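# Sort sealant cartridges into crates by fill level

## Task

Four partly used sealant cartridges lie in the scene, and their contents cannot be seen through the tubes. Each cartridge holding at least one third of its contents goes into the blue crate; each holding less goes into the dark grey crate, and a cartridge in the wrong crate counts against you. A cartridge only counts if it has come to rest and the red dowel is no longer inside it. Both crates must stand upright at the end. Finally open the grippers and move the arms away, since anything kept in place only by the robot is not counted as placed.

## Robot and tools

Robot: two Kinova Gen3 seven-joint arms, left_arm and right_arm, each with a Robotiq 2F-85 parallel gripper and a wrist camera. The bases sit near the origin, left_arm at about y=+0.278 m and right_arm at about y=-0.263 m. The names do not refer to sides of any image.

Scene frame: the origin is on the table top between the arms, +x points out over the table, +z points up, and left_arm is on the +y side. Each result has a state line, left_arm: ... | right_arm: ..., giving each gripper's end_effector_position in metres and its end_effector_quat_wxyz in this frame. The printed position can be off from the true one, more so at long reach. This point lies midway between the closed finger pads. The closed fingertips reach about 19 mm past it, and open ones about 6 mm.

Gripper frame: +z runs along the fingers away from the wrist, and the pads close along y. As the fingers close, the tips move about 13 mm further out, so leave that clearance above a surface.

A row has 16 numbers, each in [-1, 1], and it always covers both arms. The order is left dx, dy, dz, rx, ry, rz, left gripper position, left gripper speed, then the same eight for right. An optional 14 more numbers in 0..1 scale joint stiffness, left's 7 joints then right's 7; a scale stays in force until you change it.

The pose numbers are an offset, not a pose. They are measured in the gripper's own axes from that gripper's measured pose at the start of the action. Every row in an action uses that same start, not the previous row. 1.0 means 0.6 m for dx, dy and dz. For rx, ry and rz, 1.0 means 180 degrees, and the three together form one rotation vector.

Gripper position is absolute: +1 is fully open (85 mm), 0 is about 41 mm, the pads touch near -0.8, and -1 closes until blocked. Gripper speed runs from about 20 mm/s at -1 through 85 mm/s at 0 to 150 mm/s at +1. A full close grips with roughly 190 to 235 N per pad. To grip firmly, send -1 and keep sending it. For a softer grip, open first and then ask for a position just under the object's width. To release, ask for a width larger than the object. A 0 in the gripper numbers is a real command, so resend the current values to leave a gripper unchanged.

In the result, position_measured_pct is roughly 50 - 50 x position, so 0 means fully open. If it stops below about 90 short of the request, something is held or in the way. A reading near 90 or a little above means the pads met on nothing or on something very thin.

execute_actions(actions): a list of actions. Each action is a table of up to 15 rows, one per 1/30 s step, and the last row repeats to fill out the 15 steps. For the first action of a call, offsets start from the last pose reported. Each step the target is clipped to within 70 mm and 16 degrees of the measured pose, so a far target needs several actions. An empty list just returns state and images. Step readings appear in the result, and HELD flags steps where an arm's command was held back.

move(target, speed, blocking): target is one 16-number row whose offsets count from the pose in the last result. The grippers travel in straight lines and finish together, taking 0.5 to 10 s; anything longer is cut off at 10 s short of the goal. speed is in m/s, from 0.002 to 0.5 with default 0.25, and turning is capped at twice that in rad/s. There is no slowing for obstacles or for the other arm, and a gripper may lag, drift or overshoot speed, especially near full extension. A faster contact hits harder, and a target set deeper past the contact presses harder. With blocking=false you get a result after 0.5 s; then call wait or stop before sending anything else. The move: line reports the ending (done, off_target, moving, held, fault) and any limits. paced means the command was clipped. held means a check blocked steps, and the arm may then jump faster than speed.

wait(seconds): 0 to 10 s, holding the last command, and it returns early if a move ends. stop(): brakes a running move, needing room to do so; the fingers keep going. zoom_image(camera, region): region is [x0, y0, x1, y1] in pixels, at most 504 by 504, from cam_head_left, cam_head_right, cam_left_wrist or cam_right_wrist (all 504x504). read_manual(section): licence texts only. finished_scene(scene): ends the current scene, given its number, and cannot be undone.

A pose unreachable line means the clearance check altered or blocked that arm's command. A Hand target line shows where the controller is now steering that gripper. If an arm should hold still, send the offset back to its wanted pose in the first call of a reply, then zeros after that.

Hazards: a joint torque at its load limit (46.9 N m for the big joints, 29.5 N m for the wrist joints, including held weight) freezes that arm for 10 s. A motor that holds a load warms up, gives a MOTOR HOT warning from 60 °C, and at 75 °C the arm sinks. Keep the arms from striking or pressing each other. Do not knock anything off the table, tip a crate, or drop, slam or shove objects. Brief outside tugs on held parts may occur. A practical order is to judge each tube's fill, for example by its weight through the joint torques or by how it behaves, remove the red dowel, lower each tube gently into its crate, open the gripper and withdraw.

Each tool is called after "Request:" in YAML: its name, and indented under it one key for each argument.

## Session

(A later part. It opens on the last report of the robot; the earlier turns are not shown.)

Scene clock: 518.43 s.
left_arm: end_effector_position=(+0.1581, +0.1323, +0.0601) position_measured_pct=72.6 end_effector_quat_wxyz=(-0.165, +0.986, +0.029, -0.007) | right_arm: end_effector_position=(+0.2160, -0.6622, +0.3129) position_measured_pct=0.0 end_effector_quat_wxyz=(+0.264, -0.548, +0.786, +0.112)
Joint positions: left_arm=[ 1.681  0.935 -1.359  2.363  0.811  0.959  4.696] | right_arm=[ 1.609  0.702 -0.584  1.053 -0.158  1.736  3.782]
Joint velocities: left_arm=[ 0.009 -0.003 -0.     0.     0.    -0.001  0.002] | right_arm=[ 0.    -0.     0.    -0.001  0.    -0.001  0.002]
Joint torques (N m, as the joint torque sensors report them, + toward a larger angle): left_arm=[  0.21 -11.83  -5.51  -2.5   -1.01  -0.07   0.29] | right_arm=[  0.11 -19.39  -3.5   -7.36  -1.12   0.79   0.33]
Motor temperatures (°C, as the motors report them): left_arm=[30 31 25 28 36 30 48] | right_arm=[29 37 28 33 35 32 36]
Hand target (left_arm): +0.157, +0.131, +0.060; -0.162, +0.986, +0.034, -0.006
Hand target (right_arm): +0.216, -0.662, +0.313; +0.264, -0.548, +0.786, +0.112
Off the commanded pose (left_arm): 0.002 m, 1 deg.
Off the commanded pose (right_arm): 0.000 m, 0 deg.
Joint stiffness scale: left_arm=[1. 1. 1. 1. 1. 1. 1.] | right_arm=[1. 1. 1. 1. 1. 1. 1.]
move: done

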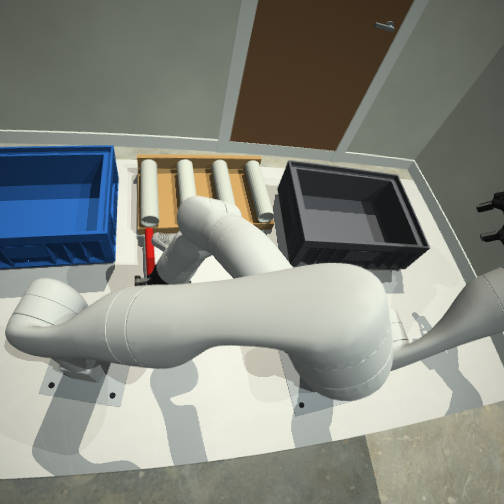

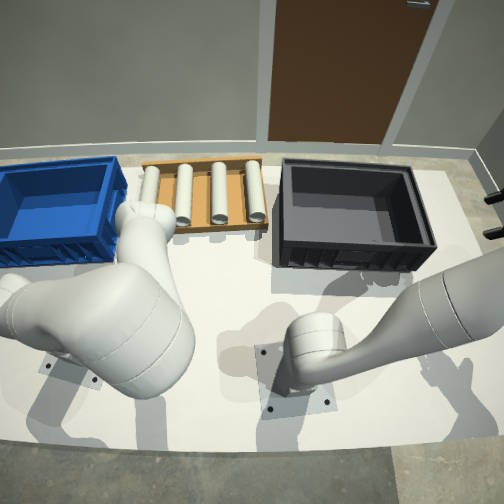

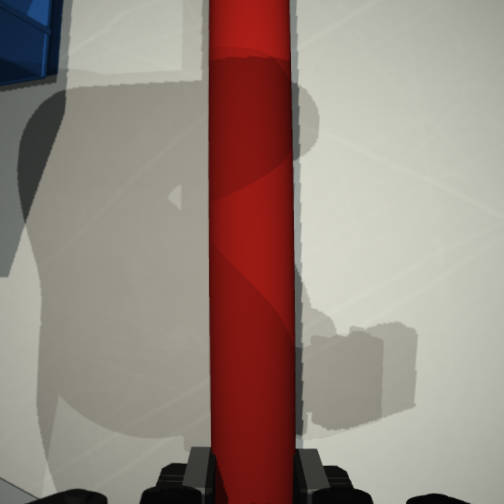

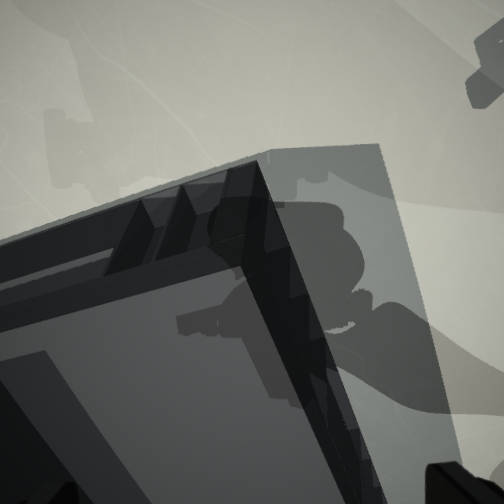

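Request:
move:
  target: [0, 0.072, -0.047, -0.106, 0, 0, -1, 0, 0, 0, 0, 0, 0, 0, 1, 0]
  speed: 0.12

Request:
move:
  target: [0.28, 0, 0, 0, 0, 0, -1, 0, 0, 0, 0, 0, 0, 0, 1, 0]
  speed: 0.08

Scene clock: 530.50 s.
left_arm: end_effector_position=(+0.1594, +0.0829, +0.0719) position_measured_pct=72.6 end_effector_quat_wxyz=(-0.004, +1.000, +0.026, -0.004) | right_arm: end_effector_position=(+0.2160, -0.6622, +0.3129) position_measured_pct=0.0 end_effector_quat_wxyz=(+0.264, -0.548, +0.786, +0.112)
Joint positions: left_arm=[ 1.649  0.72  -1.376  2.468  1.038  0.845  4.45 ] | right_arm=[ 1.609  0.702 -0.584  1.053 -0.158  1.736  3.782]
Joint velocities: left_arm=[-0.005 -0.014  0.001  0.003  0.001 -0.003 -0.003] | right_arm=[-0.001 -0.    -0.     0.001  0.    -0.    -0.   ]
Joint torques (N m, as the joint torque sensors report them, + toward a larger angle): left_arm=[ -0.08 -10.55  -4.33  -3.46  -0.04  -0.19   0.13] | right_arm=[  0.21 -19.34  -2.61  -7.43  -1.21   0.66   0.08]
Motor temperatures (°C, as the motors report them): left_arm=[30 31 25 28 36 30 48] | right_arm=[29 37 28 33 35 32 36]
Hand target (left_arm): +0.161, +0.082, +0.073; +0.000, +1.000, +0.030, -0.002
Hand target (right_arm): +0.216, -0.662, +0.313; +0.264, -0.548, +0.786, +0.112
Off the commanded pose (left_arm): 0.002 m, 1 deg.
Off the commanded pose (right_arm): 0.000 m, 0 deg.
Joint stiffness scale: left_arm=[1. 1. 1. 1. 1. 1. 1.] | right_arm=[1. 1. 1. 1. 1. 1. 1.]
move: done

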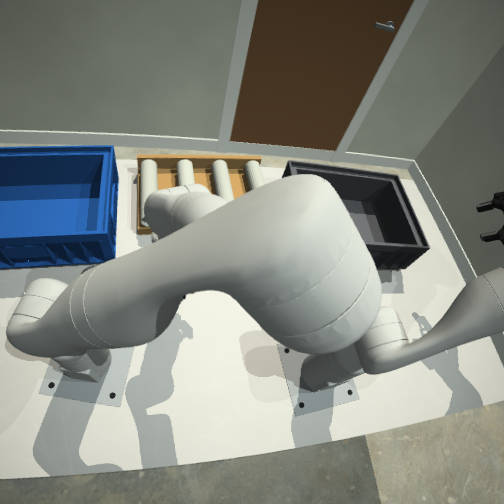

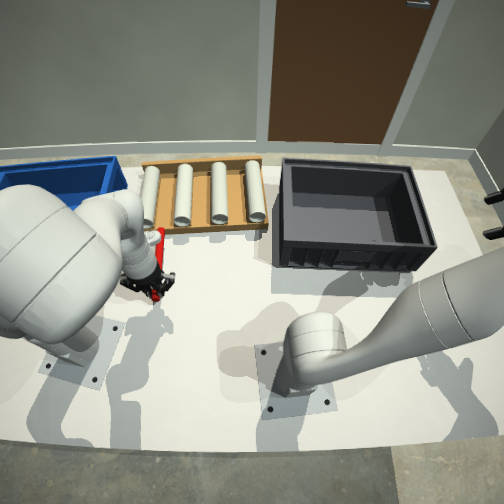

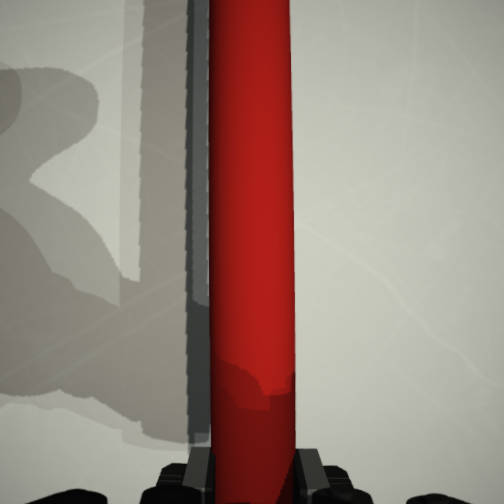

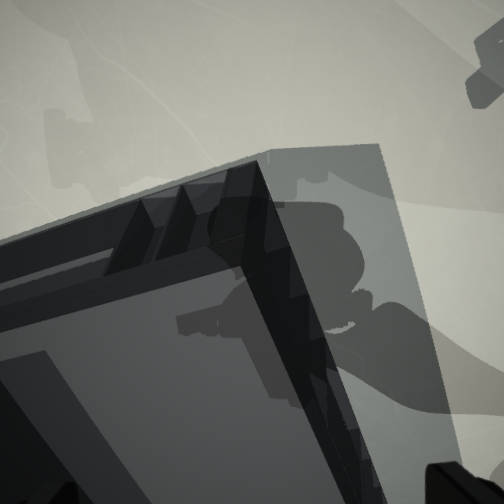

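Scene clock: 533.03 s.
left_arm: end_effector_position=(+0.3292, +0.0901, +0.0725) position_measured_pct=72.6 end_effector_quat_wxyz=(-0.001, +0.999, +0.033, +0.001) | right_arm: end_effector_position=(+0.2160, -0.6622, +0.3129) position_measured_pct=0.0 end_effector_quat_wxyz=(+0.264, -0.548, +0.786, +0.112)
Joint positions: left_arm=[ 1.117  0.846 -1.257  2.121  1.013  0.993  4.266] | right_arm=[ 1.609  0.702 -0.584  1.053 -0.158  1.736  3.782]
Joint velocities: left_arm=[-0.006  0.003  0.001 -0.001 -0.     0.002 -0.001] | right_arm=[-0.     0.    -0.    -0.     0.001 -0.     0.   ]
Joint torques (N m, as the joint torque sensors report them, + toward a larger angle): left_arm=[ -0.15 -14.34  -6.55  -4.59  -0.15   0.09   0.32] | right_arm=[  0.02 -19.21  -2.69  -8.04  -1.27   0.79   0.26]
Motor temperatures (°C, as the motors report them): left_arm=[30 31 25 28 36 30 48] | right_arm=[29 37 28 33 35 32 36]
Hand target (left_arm): +0.328, +0.091, +0.071; -0.004, +1.000, +0.026, -0.003
Hand target (right_arm): +0.216, -0.662, +0.313; +0.264, -0.548, +0.786, +0.112
Off the commanded pose (left_arm): 0.003 m, 1 deg.
Off the commanded pose (right_arm): 0.000 m, 0 deg.
Joint stiffness scale: left_arm=[1. 1. 1. 1. 1. 1. 1.] | right_arm=[1. 1. 1. 1. 1. 1. 1.]
move: done

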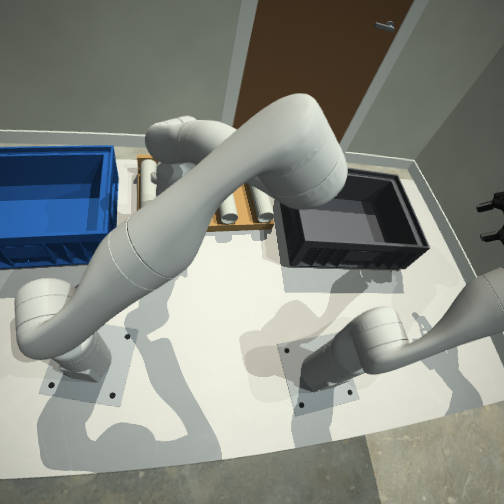

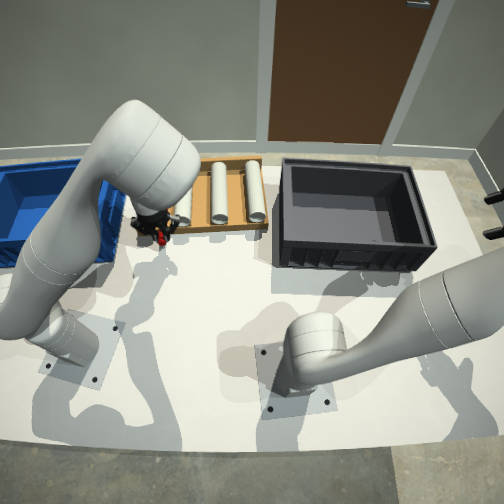

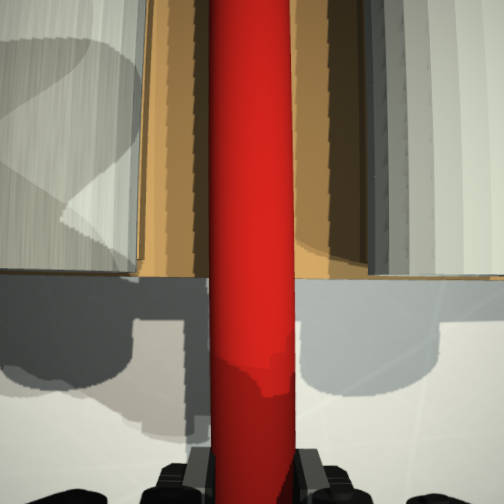

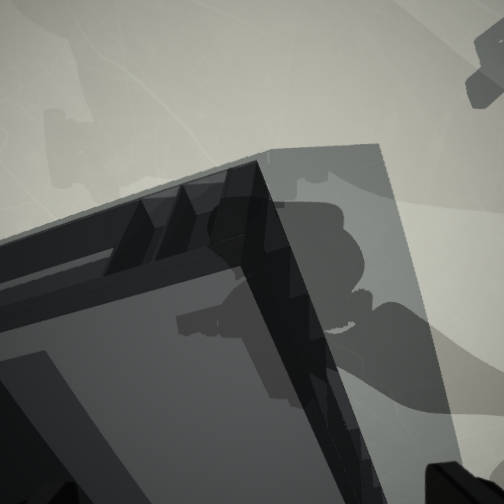

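Request:
move:
  target: [0.07, 0, 0.002, 0, -0.001, 0.003, -1, 0, 0, 0, 0, 0, 0, 0, 1, 0]
  speed: 0.04

Request:
move:
  target: [0.02, 0, 0.002, 0, -0.001, 0.003, -1, 0, 0, 0, 0, 0, 0, 0, 1, 0]
  speed: 0.02

Scene clock: 541.20 s.
left_arm: end_effector_position=(+0.3729, +0.0918, +0.0731) position_measured_pct=72.6 end_effector_quat_wxyz=(+0.002, +0.999, +0.034, +0.005) | right_arm: end_effector_position=(+0.2160, -0.6622, +0.3129) position_measured_pct=0.0 end_effector_quat_wxyz=(+0.264, -0.548, +0.786, +0.112)
Joint positions: left_arm=[ 1.014  0.883 -1.231  2.012  1.013  1.036  4.261] | right_arm=[ 1.609  0.702 -0.584  1.053 -0.158  1.736  3.782]
Joint velocities: left_arm=[-0.006  0.003  0.    -0.002 -0.     0.002 -0.001] | right_arm=[-0.     0.001 -0.    -0.001  0.001  0.001  0.   ]
Joint torques (N m, as the joint torque sensors report them, + toward a larger angle): left_arm=[ -0.44 -15.53  -6.89  -4.61  -0.25  -0.24  -0.07] | right_arm=[  0.7  -19.41  -2.8   -7.56  -1.6    0.87   0.01]
Motor temperatures (°C, as the motors report them): left_arm=[30 31 25 28 36 30 48] | right_arm=[29 37 28 33 35 32 36]
Hand target (left_arm): +0.371, +0.093, +0.072; -0.001, +1.000, +0.028, +0.000
Hand target (right_arm): +0.216, -0.662, +0.313; +0.264, -0.548, +0.786, +0.112
Off the commanded pose (left_arm): 0.003 m, 1 deg.
Off the commanded pose (right_arm): 0.000 m, 0 deg.
Joint stiffness scale: left_arm=[1. 1. 1. 1. 1. 1. 1.] | right_arm=[1. 1. 1. 1. 1. 1. 1.]
move: done

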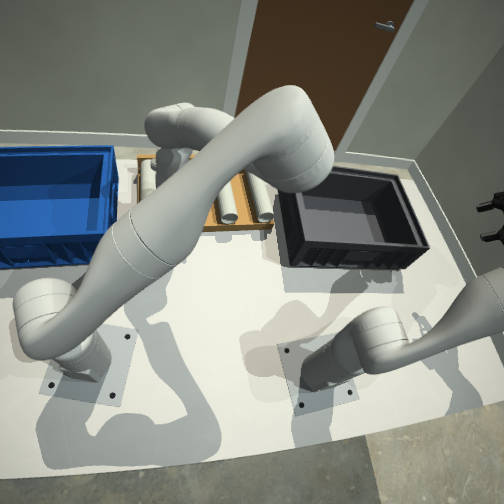

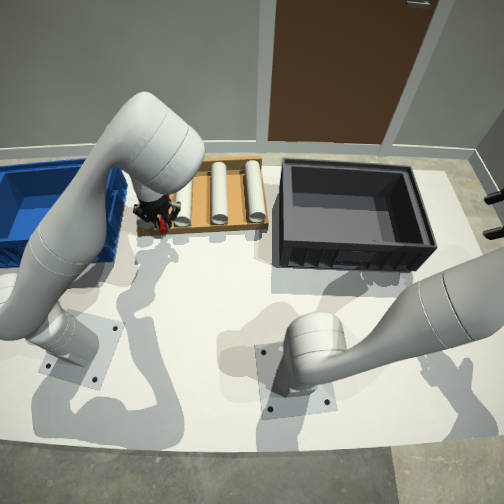

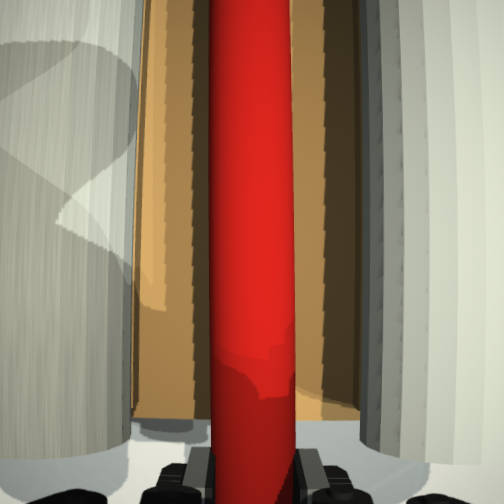

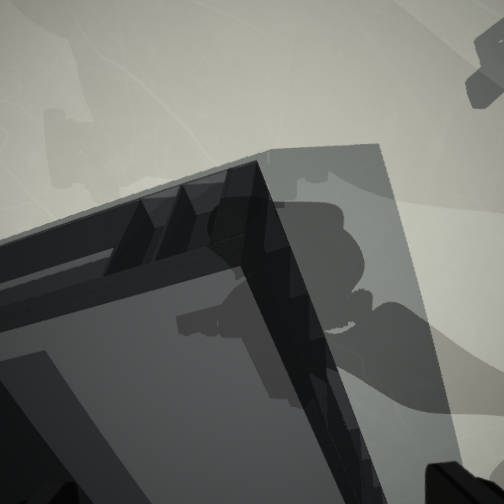

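Scene clock: 542.07 s.
left_arm: end_effector_position=(+0.3862, +0.0927, +0.0736) position_measured_pct=72.6 end_effector_quat_wxyz=(+0.004, +0.999, +0.034, +0.007) | right_arm: end_effector_position=(+0.2160, -0.6622, +0.3129) position_measured_pct=0.0 end_effector_quat_wxyz=(+0.264, -0.548, +0.786, +0.112)
Joint positions: left_arm=[ 0.984  0.89  -1.222  1.981  1.013  1.044  4.261] | right_arm=[ 1.609  0.702 -0.584  1.053 -0.158  1.736  3.782]
Joint velocities: left_arm=[-0.007  0.001  0.002 -0.002  0.     0.001 -0.   ] | right_arm=[ 0.    -0.     0.     0.003 -0.    -0.001  0.   ]
Joint torques (N m, as the joint torque sensors report them, + toward a larger angle): left_arm=[ -0.54 -16.13  -7.36  -4.6    0.23  -0.06   0.04] | right_arm=[  0.75 -19.39  -2.88  -7.34  -1.03   0.75  -0.05]
Motor temperatures (°C, as the motors report them): left_arm=[30 31 25 28 36 30 48] | right_arm=[29 37 28 33 35 32 36]
Hand target (left_arm): +0.385, +0.093, +0.072; +0.002, +1.000, +0.029, +0.003
Hand target (right_arm): +0.216, -0.662, +0.313; +0.264, -0.548, +0.786, +0.112
Off the commanded pose (left_arm): 0.002 m, 1 deg.
Off the commanded pose (right_arm): 0.000 m, 0 deg.
Joint stiffness scale: left_arm=[1. 1. 1. 1. 1. 1. 1.] | right_arm=[1. 1. 1. 1. 1. 1. 1.]
move: done

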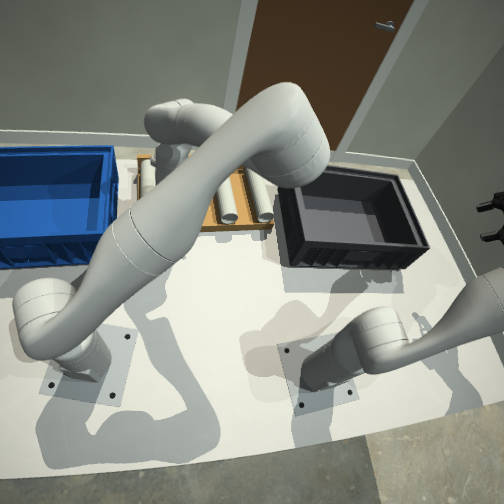

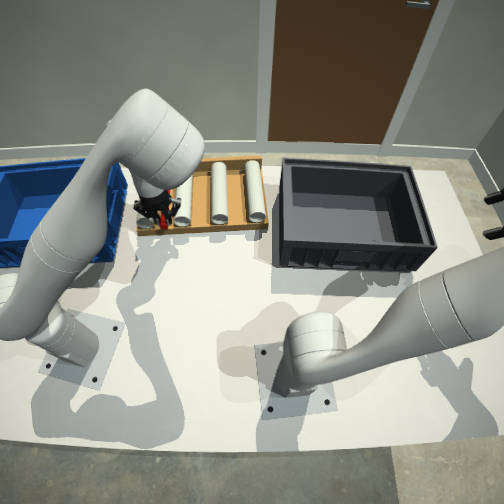

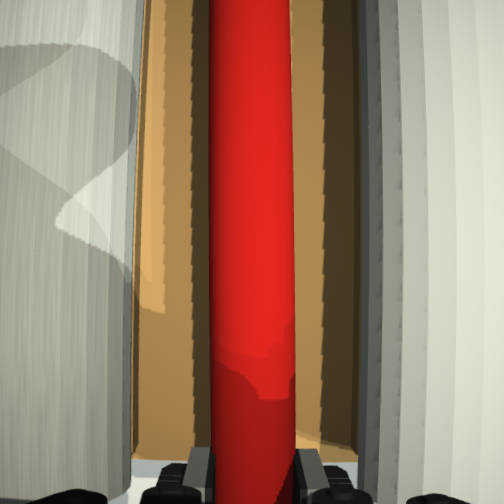

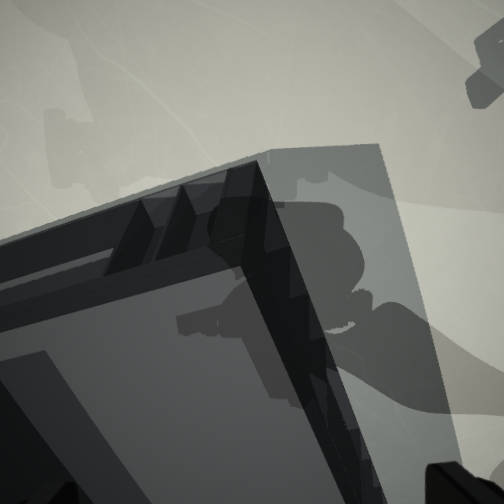

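Request:
move:
  target: [0.02, 0, 0.003, 0.002, -0.004, 0.003, -1, 0, 0, 0, 0, 0, 0, 0, 1, 0]
  speed: 0.02

Scene clock: 545.90 s.
left_arm: end_effector_position=(+0.3995, +0.0923, +0.0736) position_measured_pct=72.6 end_effector_quat_wxyz=(+0.004, +0.999, +0.032, +0.005) | right_arm: end_effector_position=(+0.2160, -0.6622, +0.3129) position_measured_pct=0.0 end_effector_quat_wxyz=(+0.264, -0.548, +0.786, +0.112)
Joint positions: left_arm=[ 0.956  0.909 -1.219  1.938  1.013  1.071  4.261] | right_arm=[ 1.609  0.702 -0.584  1.053 -0.158  1.736  3.782]
Joint velocities: left_arm=[-0.005  0.014 -0.001 -0.005 -0.     0.009  0.   ] | right_arm=[-0.     0.001  0.     0.    -0.     0.    -0.002]
Joint torques (N m, as the joint torque sensors report them, + toward a larger angle): left_arm=[ -0.37 -16.76  -7.01  -4.85  -0.07   0.09   0.13] | right_arm=[  0.81 -19.56  -3.13  -7.68  -1.18   0.84   0.15]
Motor temperatures (°C, as the motors report them): left_arm=[30 31 25 28 36 30 48] | right_arm=[29 37 28 33 35 32 36]
Hand target (left_arm): +0.398, +0.093, +0.072; +0.001, +1.000, +0.029, +0.001
Hand target (right_arm): +0.216, -0.662, +0.313; +0.264, -0.548, +0.786, +0.112
Off the commanded pose (left_arm): 0.002 m, 1 deg.
Off the commanded pose (right_arm): 0.000 m, 0 deg.
Joint stiffness scale: left_arm=[1. 1. 1. 1. 1. 1. 1.] | right_arm=[1. 1. 1. 1. 1. 1. 1.]
move: done

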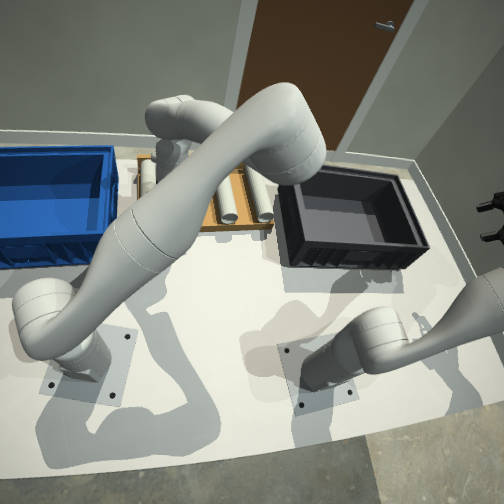

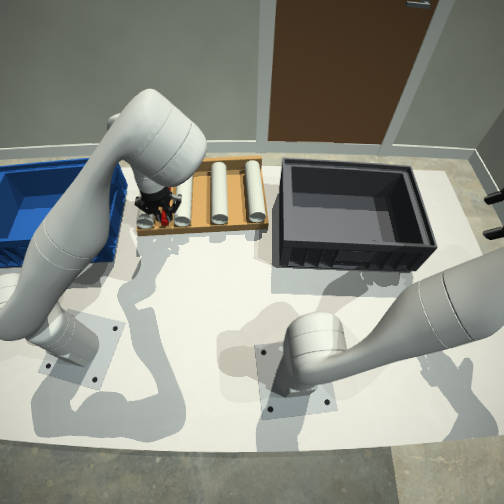

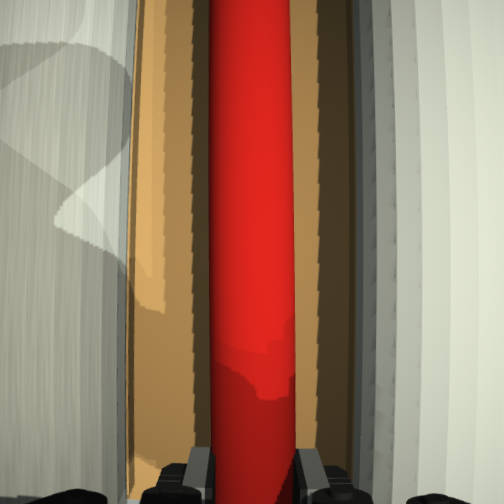

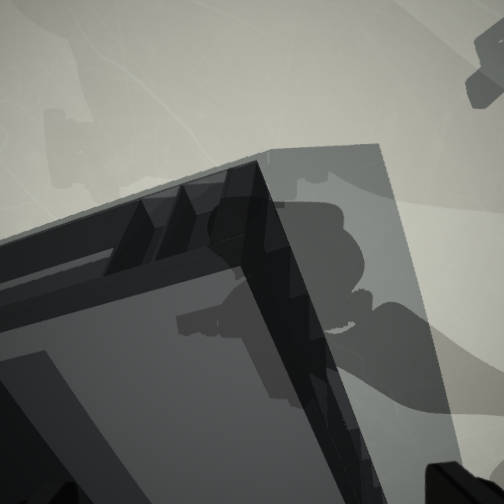

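Request:
move:
  target: [0.015, -0.002, 0.003, 0.002, -0.003, 0.002, -1, 0, 0, 0, 0, 0, 0, 0, 1, 0]
  speed: 0.015

Scene clock: 551.57 s.
left_arm: end_effector_position=(+0.4097, +0.0935, +0.0736) position_measured_pct=72.6 end_effector_quat_wxyz=(+0.003, +1.000, +0.031, +0.005) | right_arm: end_effector_position=(+0.2160, -0.6622, +0.3129) position_measured_pct=0.0 end_effector_quat_wxyz=(+0.264, -0.548, +0.786, +0.112)
Joint positions: left_arm=[ 0.934  0.923 -1.219  1.907  1.013  1.089  4.261] | right_arm=[ 1.609  0.702 -0.584  1.053 -0.158  1.736  3.782]
Joint velocities: left_arm=[-0.004  0.007 -0.001 -0.004 -0.     0.007  0.   ] | right_arm=[ 0.    -0.001 -0.    -0.001  0.    -0.001 -0.001]
Joint torques (N m, as the joint torque sensors report them, + toward a larger angle): left_arm=[ -0.17 -16.71  -7.3   -4.74  -0.11  -0.43   0.05] | right_arm=[  0.49 -19.26  -2.83  -7.15  -1.11   0.61  -0.21]
Motor temperatures (°C, as the motors report them): left_arm=[30 31 25 28 36 30 48] | right_arm=[29 37 28 33 35 32 36]
Hand target (left_arm): +0.408, +0.094, +0.072; +0.001, +1.000, +0.029, +0.000
Hand target (right_arm): +0.216, -0.662, +0.313; +0.264, -0.548, +0.786, +0.112
Off the commanded pose (left_arm): 0.002 m, 1 deg.
Off the commanded pose (right_arm): 0.000 m, 0 deg.
Joint stiffness scale: left_arm=[1. 1. 1. 1. 1. 1. 1.] | right_arm=[1. 1. 1. 1. 1. 1. 1.]
move: done

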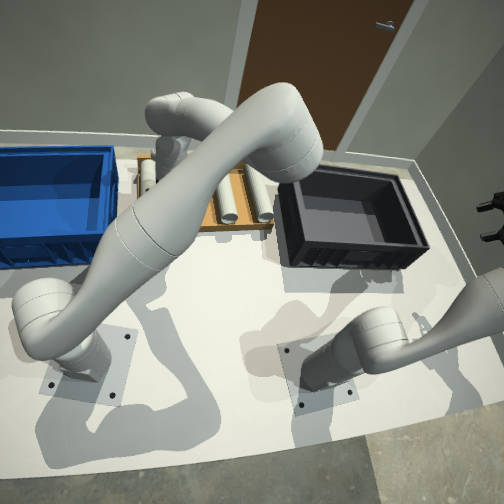

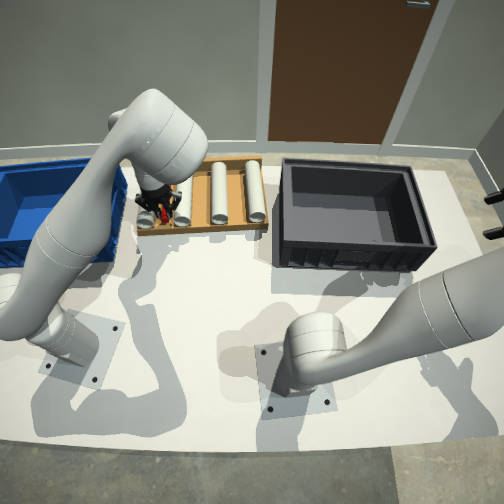

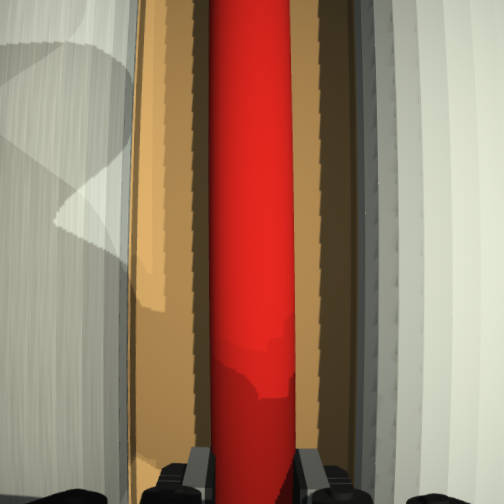

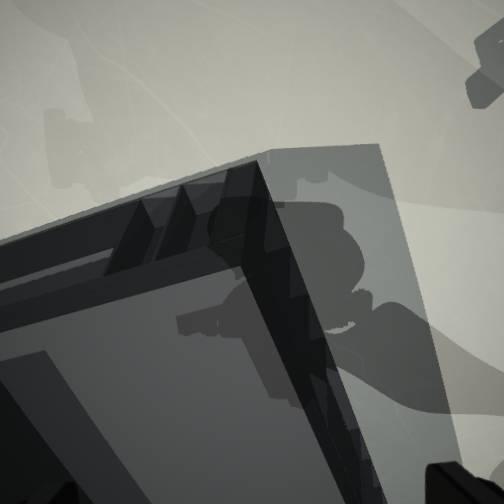

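Request:
move:
  target: [0.015, -0.001, 0.003, 0.002, -0.003, 0.002, -1, 0, 0, 0, 0, 0, 0, 0, 1, 0]
  speed: 0.015

Scene clock: 557.33 s.
left_arm: end_effector_position=(+0.4169, +0.0936, +0.0727) position_measured_pct=72.6 end_effector_quat_wxyz=(+0.003, +1.000, +0.029, +0.000) | right_arm: end_effector_position=(+0.2160, -0.6622, +0.3129) position_measured_pct=0.0 end_effector_quat_wxyz=(+0.264, -0.548, +0.786, +0.112)
Joint positions: left_arm=[ 0.914  0.939 -1.218  1.878  1.013  1.113  4.261] | right_arm=[ 1.609  0.702 -0.584  1.053 -0.158  1.736  3.782]
Joint velocities: left_arm=[-0.002  0.01  -0.001 -0.006  0.     0.007 -0.   ] | right_arm=[-0.    -0.    -0.     0.     0.001 -0.001 -0.   ]
Joint torques (N m, as the joint torque sensors report them, + toward a larger angle): left_arm=[ -1.1  -17.27  -8.01  -6.03   0.48  -1.17   0.01] | right_arm=[ -0.06 -19.29  -2.8   -7.57  -1.3    0.92   0.04]
Motor temperatures (°C, as the motors report them): left_arm=[30 31 25 28 36 30 48] | right_arm=[29 37 28 33 35 32 36]
Hand target (left_arm): +0.419, +0.095, +0.072; +0.000, +1.000, +0.028, -0.000
Hand target (right_arm): +0.216, -0.662, +0.313; +0.264, -0.548, +0.786, +0.112
Off the commanded pose (left_arm): 0.002 m, 0 deg.
Off the commanded pose (right_arm): 0.000 m, 0 deg.
Joint stiffness scale: left_arm=[1. 1. 1. 1. 1. 1. 1.] | right_arm=[1. 1. 1. 1. 1. 1. 1.]
move: done

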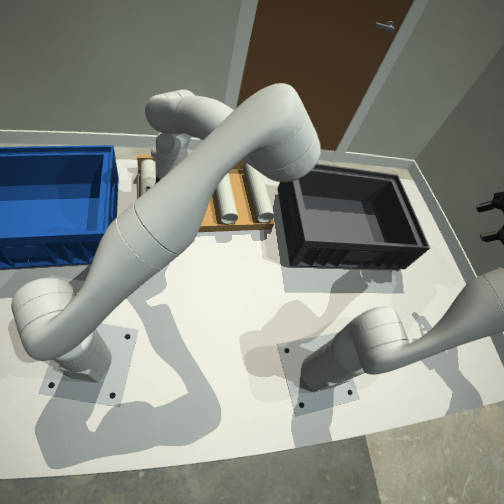

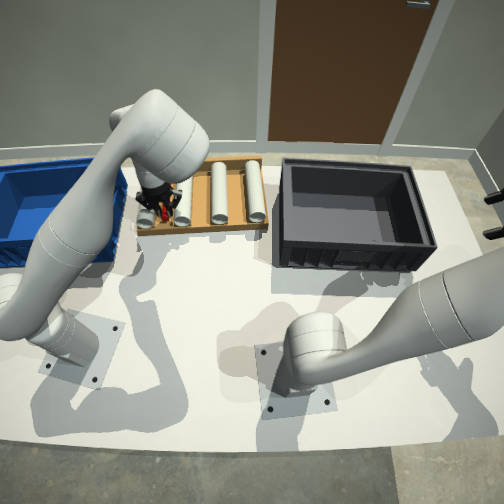

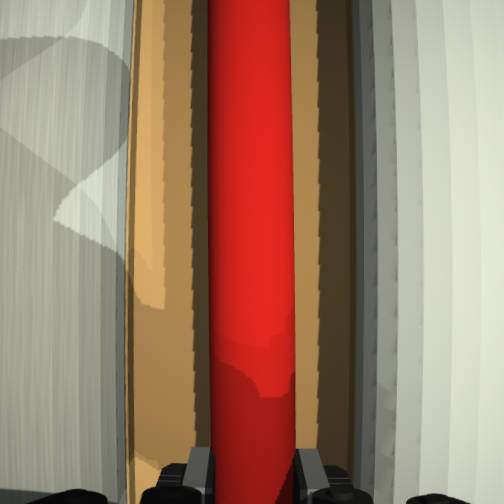

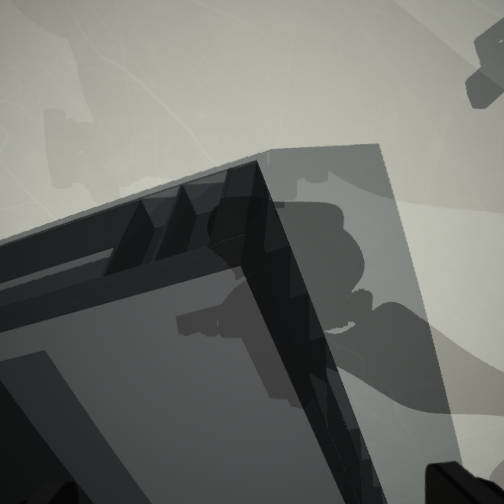

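Request:
move:
  target: [-0.44, 0, 0, 0, 0, 0, -1, 0, 0, 0, 0, 0, 0, 0, 1, 0]
  speed: 0.15

Request:
move:
  target: [0, 0.1, 0.078, 0, 0, 0, -1, 0, 0, 0, 0, 0, 0, 0, 1, 0]
  speed: 0.08

Request:
move:
  target: [0, 0, 0, 0, 0, 0, 1, 0, 0, 0, 0, 0, 0, 0, 1, 0]

Scene clock: 604.97 s.
left_arm: end_effector_position=(+0.1522, +0.0797, +0.0718) position_measured_pct=72.6 end_effector_quat_wxyz=(-0.000, +1.000, +0.024, -0.003) | right_arm: end_effector_position=(+0.2160, -0.6622, +0.3129) position_measured_pct=0.0 end_effector_quat_wxyz=(+0.264, -0.548, +0.786, +0.112)
Joint positions: left_arm=[ 1.682  0.72  -1.386  2.478  1.052  0.847  4.455] | right_arm=[ 1.609  0.702 -0.584  1.053 -0.158  1.736  3.782]
Joint velocities: left_arm=[ 0.015  0.    -0.005 -0.    -0.     0.     0.   ] | right_arm=[ 0.001  0.    -0.001 -0.    -0.     0.    -0.   ]
Joint torques (N m, as the joint torque sensors report them, + toward a larger angle): left_arm=[ -0.22 -10.2   -4.03  -3.31  -0.18  -0.07   0.  ] | right_arm=[  0.34 -18.86  -3.15  -8.    -1.57   0.87  -0.11]
Motor temperatures (°C, as the motors report them): left_arm=[30 31 25 28 36 30 48] | right_arm=[29 37 28 33 35 32 36]
Hand target (left_arm): +0.153, +0.079, +0.073; +0.003, +1.000, +0.029, -0.001
Hand target (right_arm): +0.216, -0.662, +0.313; +0.264, -0.548, +0.786, +0.112
Off the commanded pose (left_arm): 0.002 m, 1 deg.
Off the commanded pose (right_arm): 0.000 m, 0 deg.
Joint stiffness scale: left_arm=[1. 1. 1. 1. 1. 1. 1.] | right_arm=[1. 1. 1. 1. 1. 1. 1.]
move: done

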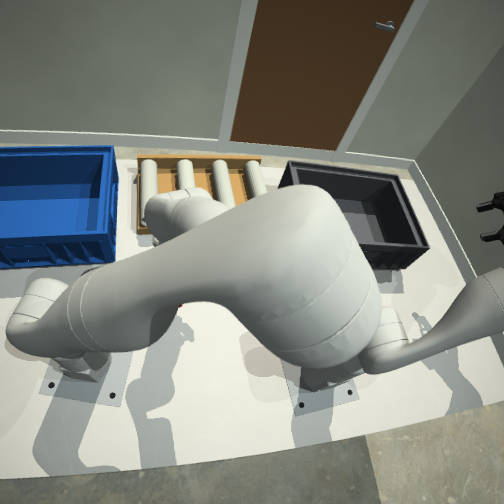

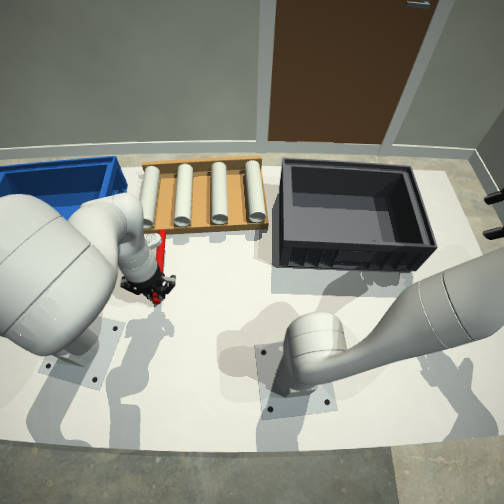

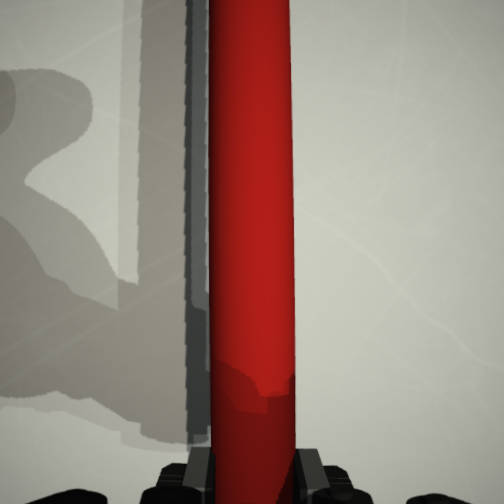

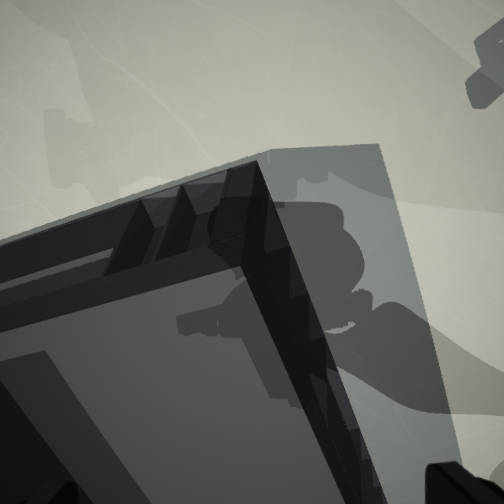

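Scene clock: 606.30 s.
left_arm: end_effector_position=(+0.1546, +0.0223, +0.0265) position_measured_pct=72.6 end_effector_quat_wxyz=(-0.002, +1.000, +0.020, -0.003) | right_arm: end_effector_position=(+0.2160, -0.6622, +0.3129) position_measured_pct=0.0 end_effector_quat_wxyz=(+0.264, -0.548, +0.786, +0.112)
Joint positions: left_arm=[ 1.64   0.87  -1.175  2.361  1.231  0.847  4.513] | right_arm=[ 1.609  0.702 -0.584  1.053 -0.158  1.736  3.782]
Joint velocities: left_arm=[-0.003  0.007  0.    -0.002  0.    -0.001  0.001] | right_arm=[ 0.    -0.    -0.    -0.    -0.002  0.001  0.002]
Joint torques (N m, as the joint torque sensors report them, + toward a larger angle): left_arm=[ -0.38 -13.29  -5.25  -2.28  -0.24  -0.03   0.09] | right_arm=[  0.39 -19.19  -2.77  -7.45  -1.13   1.29   0.34]
Motor temperatures (°C, as the motors report them): left_arm=[30 31 25 28 36 30 48] | right_arm=[29 37 28 33 35 32 36]
Hand target (left_arm): +0.155, +0.020, +0.025; -0.000, +1.000, +0.024, -0.003
Hand target (right_arm): +0.216, -0.662, +0.313; +0.264, -0.548, +0.786, +0.112
Off the commanded pose (left_arm): 0.003 m, 1 deg.
Off the commanded pose (right_arm): 0.000 m, 0 deg.
Joint stiffness scale: left_arm=[1. 1. 1. 1. 1. 1. 1.] | right_arm=[1. 1. 1. 1. 1. 1. 1.]
move: done

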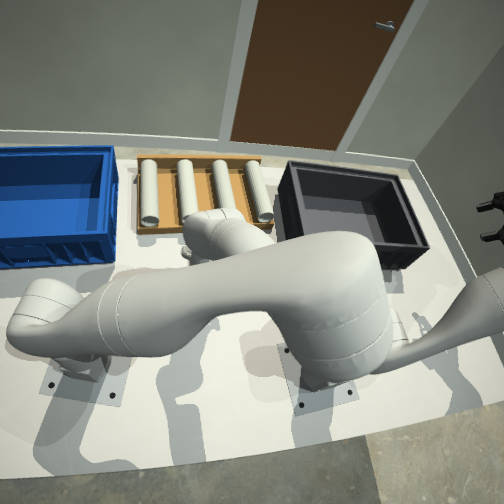

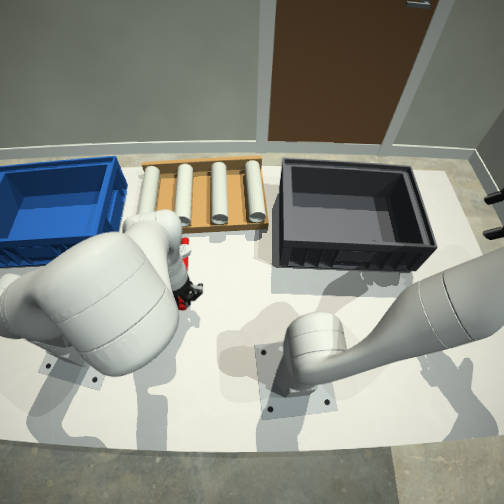

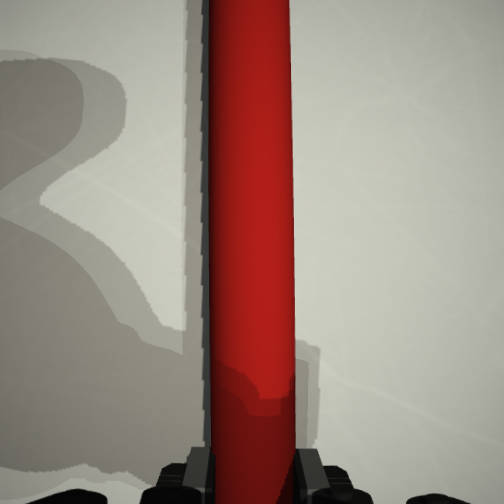

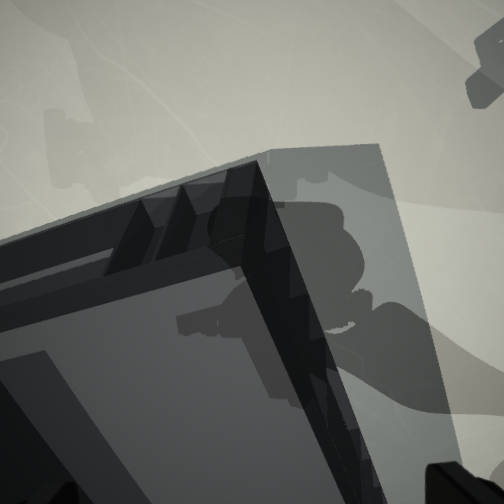

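Scene clock: 607.47 s.
left_arm: end_effector_position=(+0.1547, +0.0223, +0.0265) position_measured_pct=0.0 end_effector_quat_wxyz=(-0.002, +1.000, +0.020, -0.003) | right_arm: end_effector_position=(+0.2160, -0.6622, +0.3129) position_measured_pct=0.0 end_effector_quat_wxyz=(+0.264, -0.548, +0.786, +0.112)
Joint positions: left_arm=[ 1.64   0.87  -1.175  2.361  1.231  0.847  4.513] | right_arm=[ 1.609  0.702 -0.584  1.053 -0.158  1.736  3.782]
Joint velocities: left_arm=[-0.001 -0.001  0.    -0.    -0.     0.001 -0.001] | right_arm=[ 0.    -0.    -0.     0.     0.     0.001 -0.001]
Joint torques (N m, as the joint torque sensors report them, + toward a larger angle): left_arm=[ -0.36 -13.11  -5.15  -2.27  -0.06  -0.02   0.22] | right_arm=[  0.55 -19.07  -2.88  -7.77  -1.35   0.89   0.3 ]
Motor temperatures (°C, as the motors report them): left_arm=[30 31 25 28 36 30 48] | right_arm=[29 37 28 33 35 32 36]
Hand target (left_arm): +0.155, +0.022, +0.027; -0.002, +1.000, +0.020, -0.003
Hand target (right_arm): +0.216, -0.662, +0.313; +0.264, -0.548, +0.786, +0.112
Off the commanded pose (left_arm): 0.000 m, 0 deg.
Off the commanded pose (right_arm): 0.000 m, 0 deg.
Joint stiffness scale: left_arm=[1. 1. 1. 1. 1. 1. 1.] | right_arm=[1. 1. 1. 1. 1. 1. 1.]
move: done

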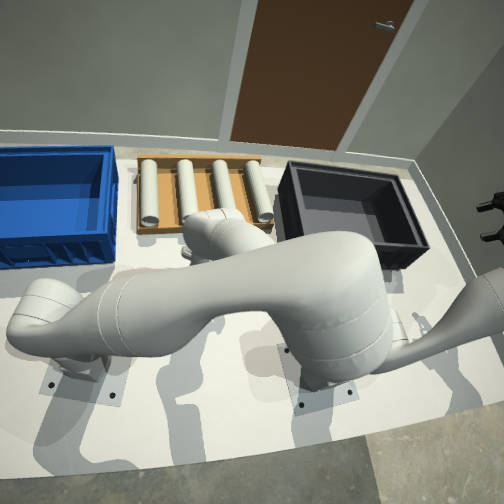

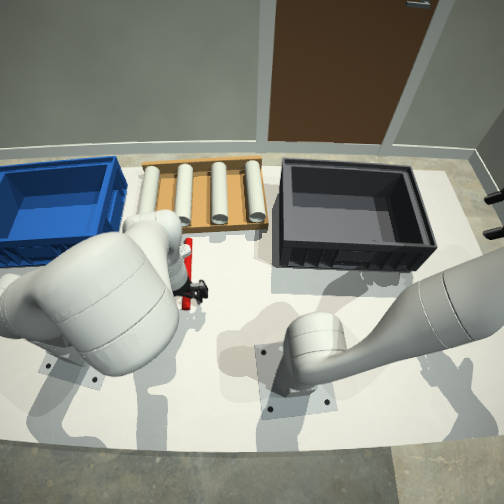

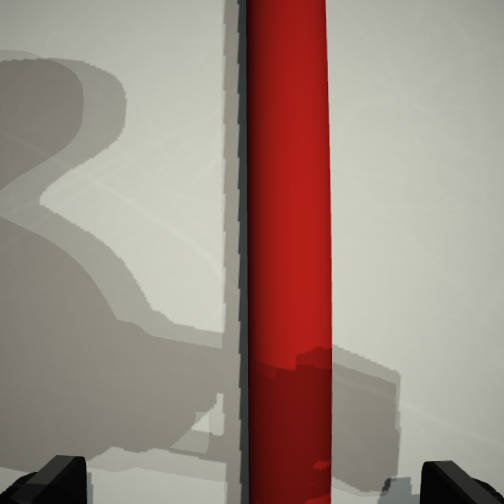

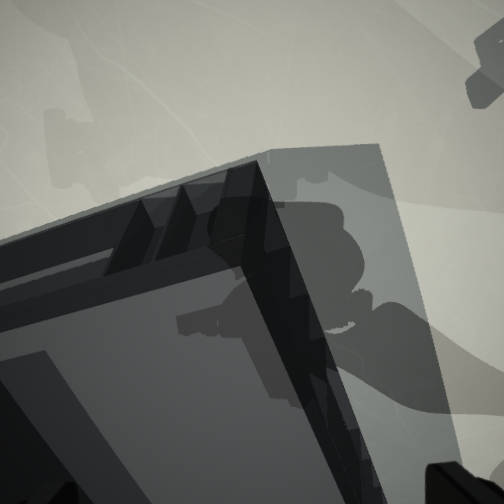

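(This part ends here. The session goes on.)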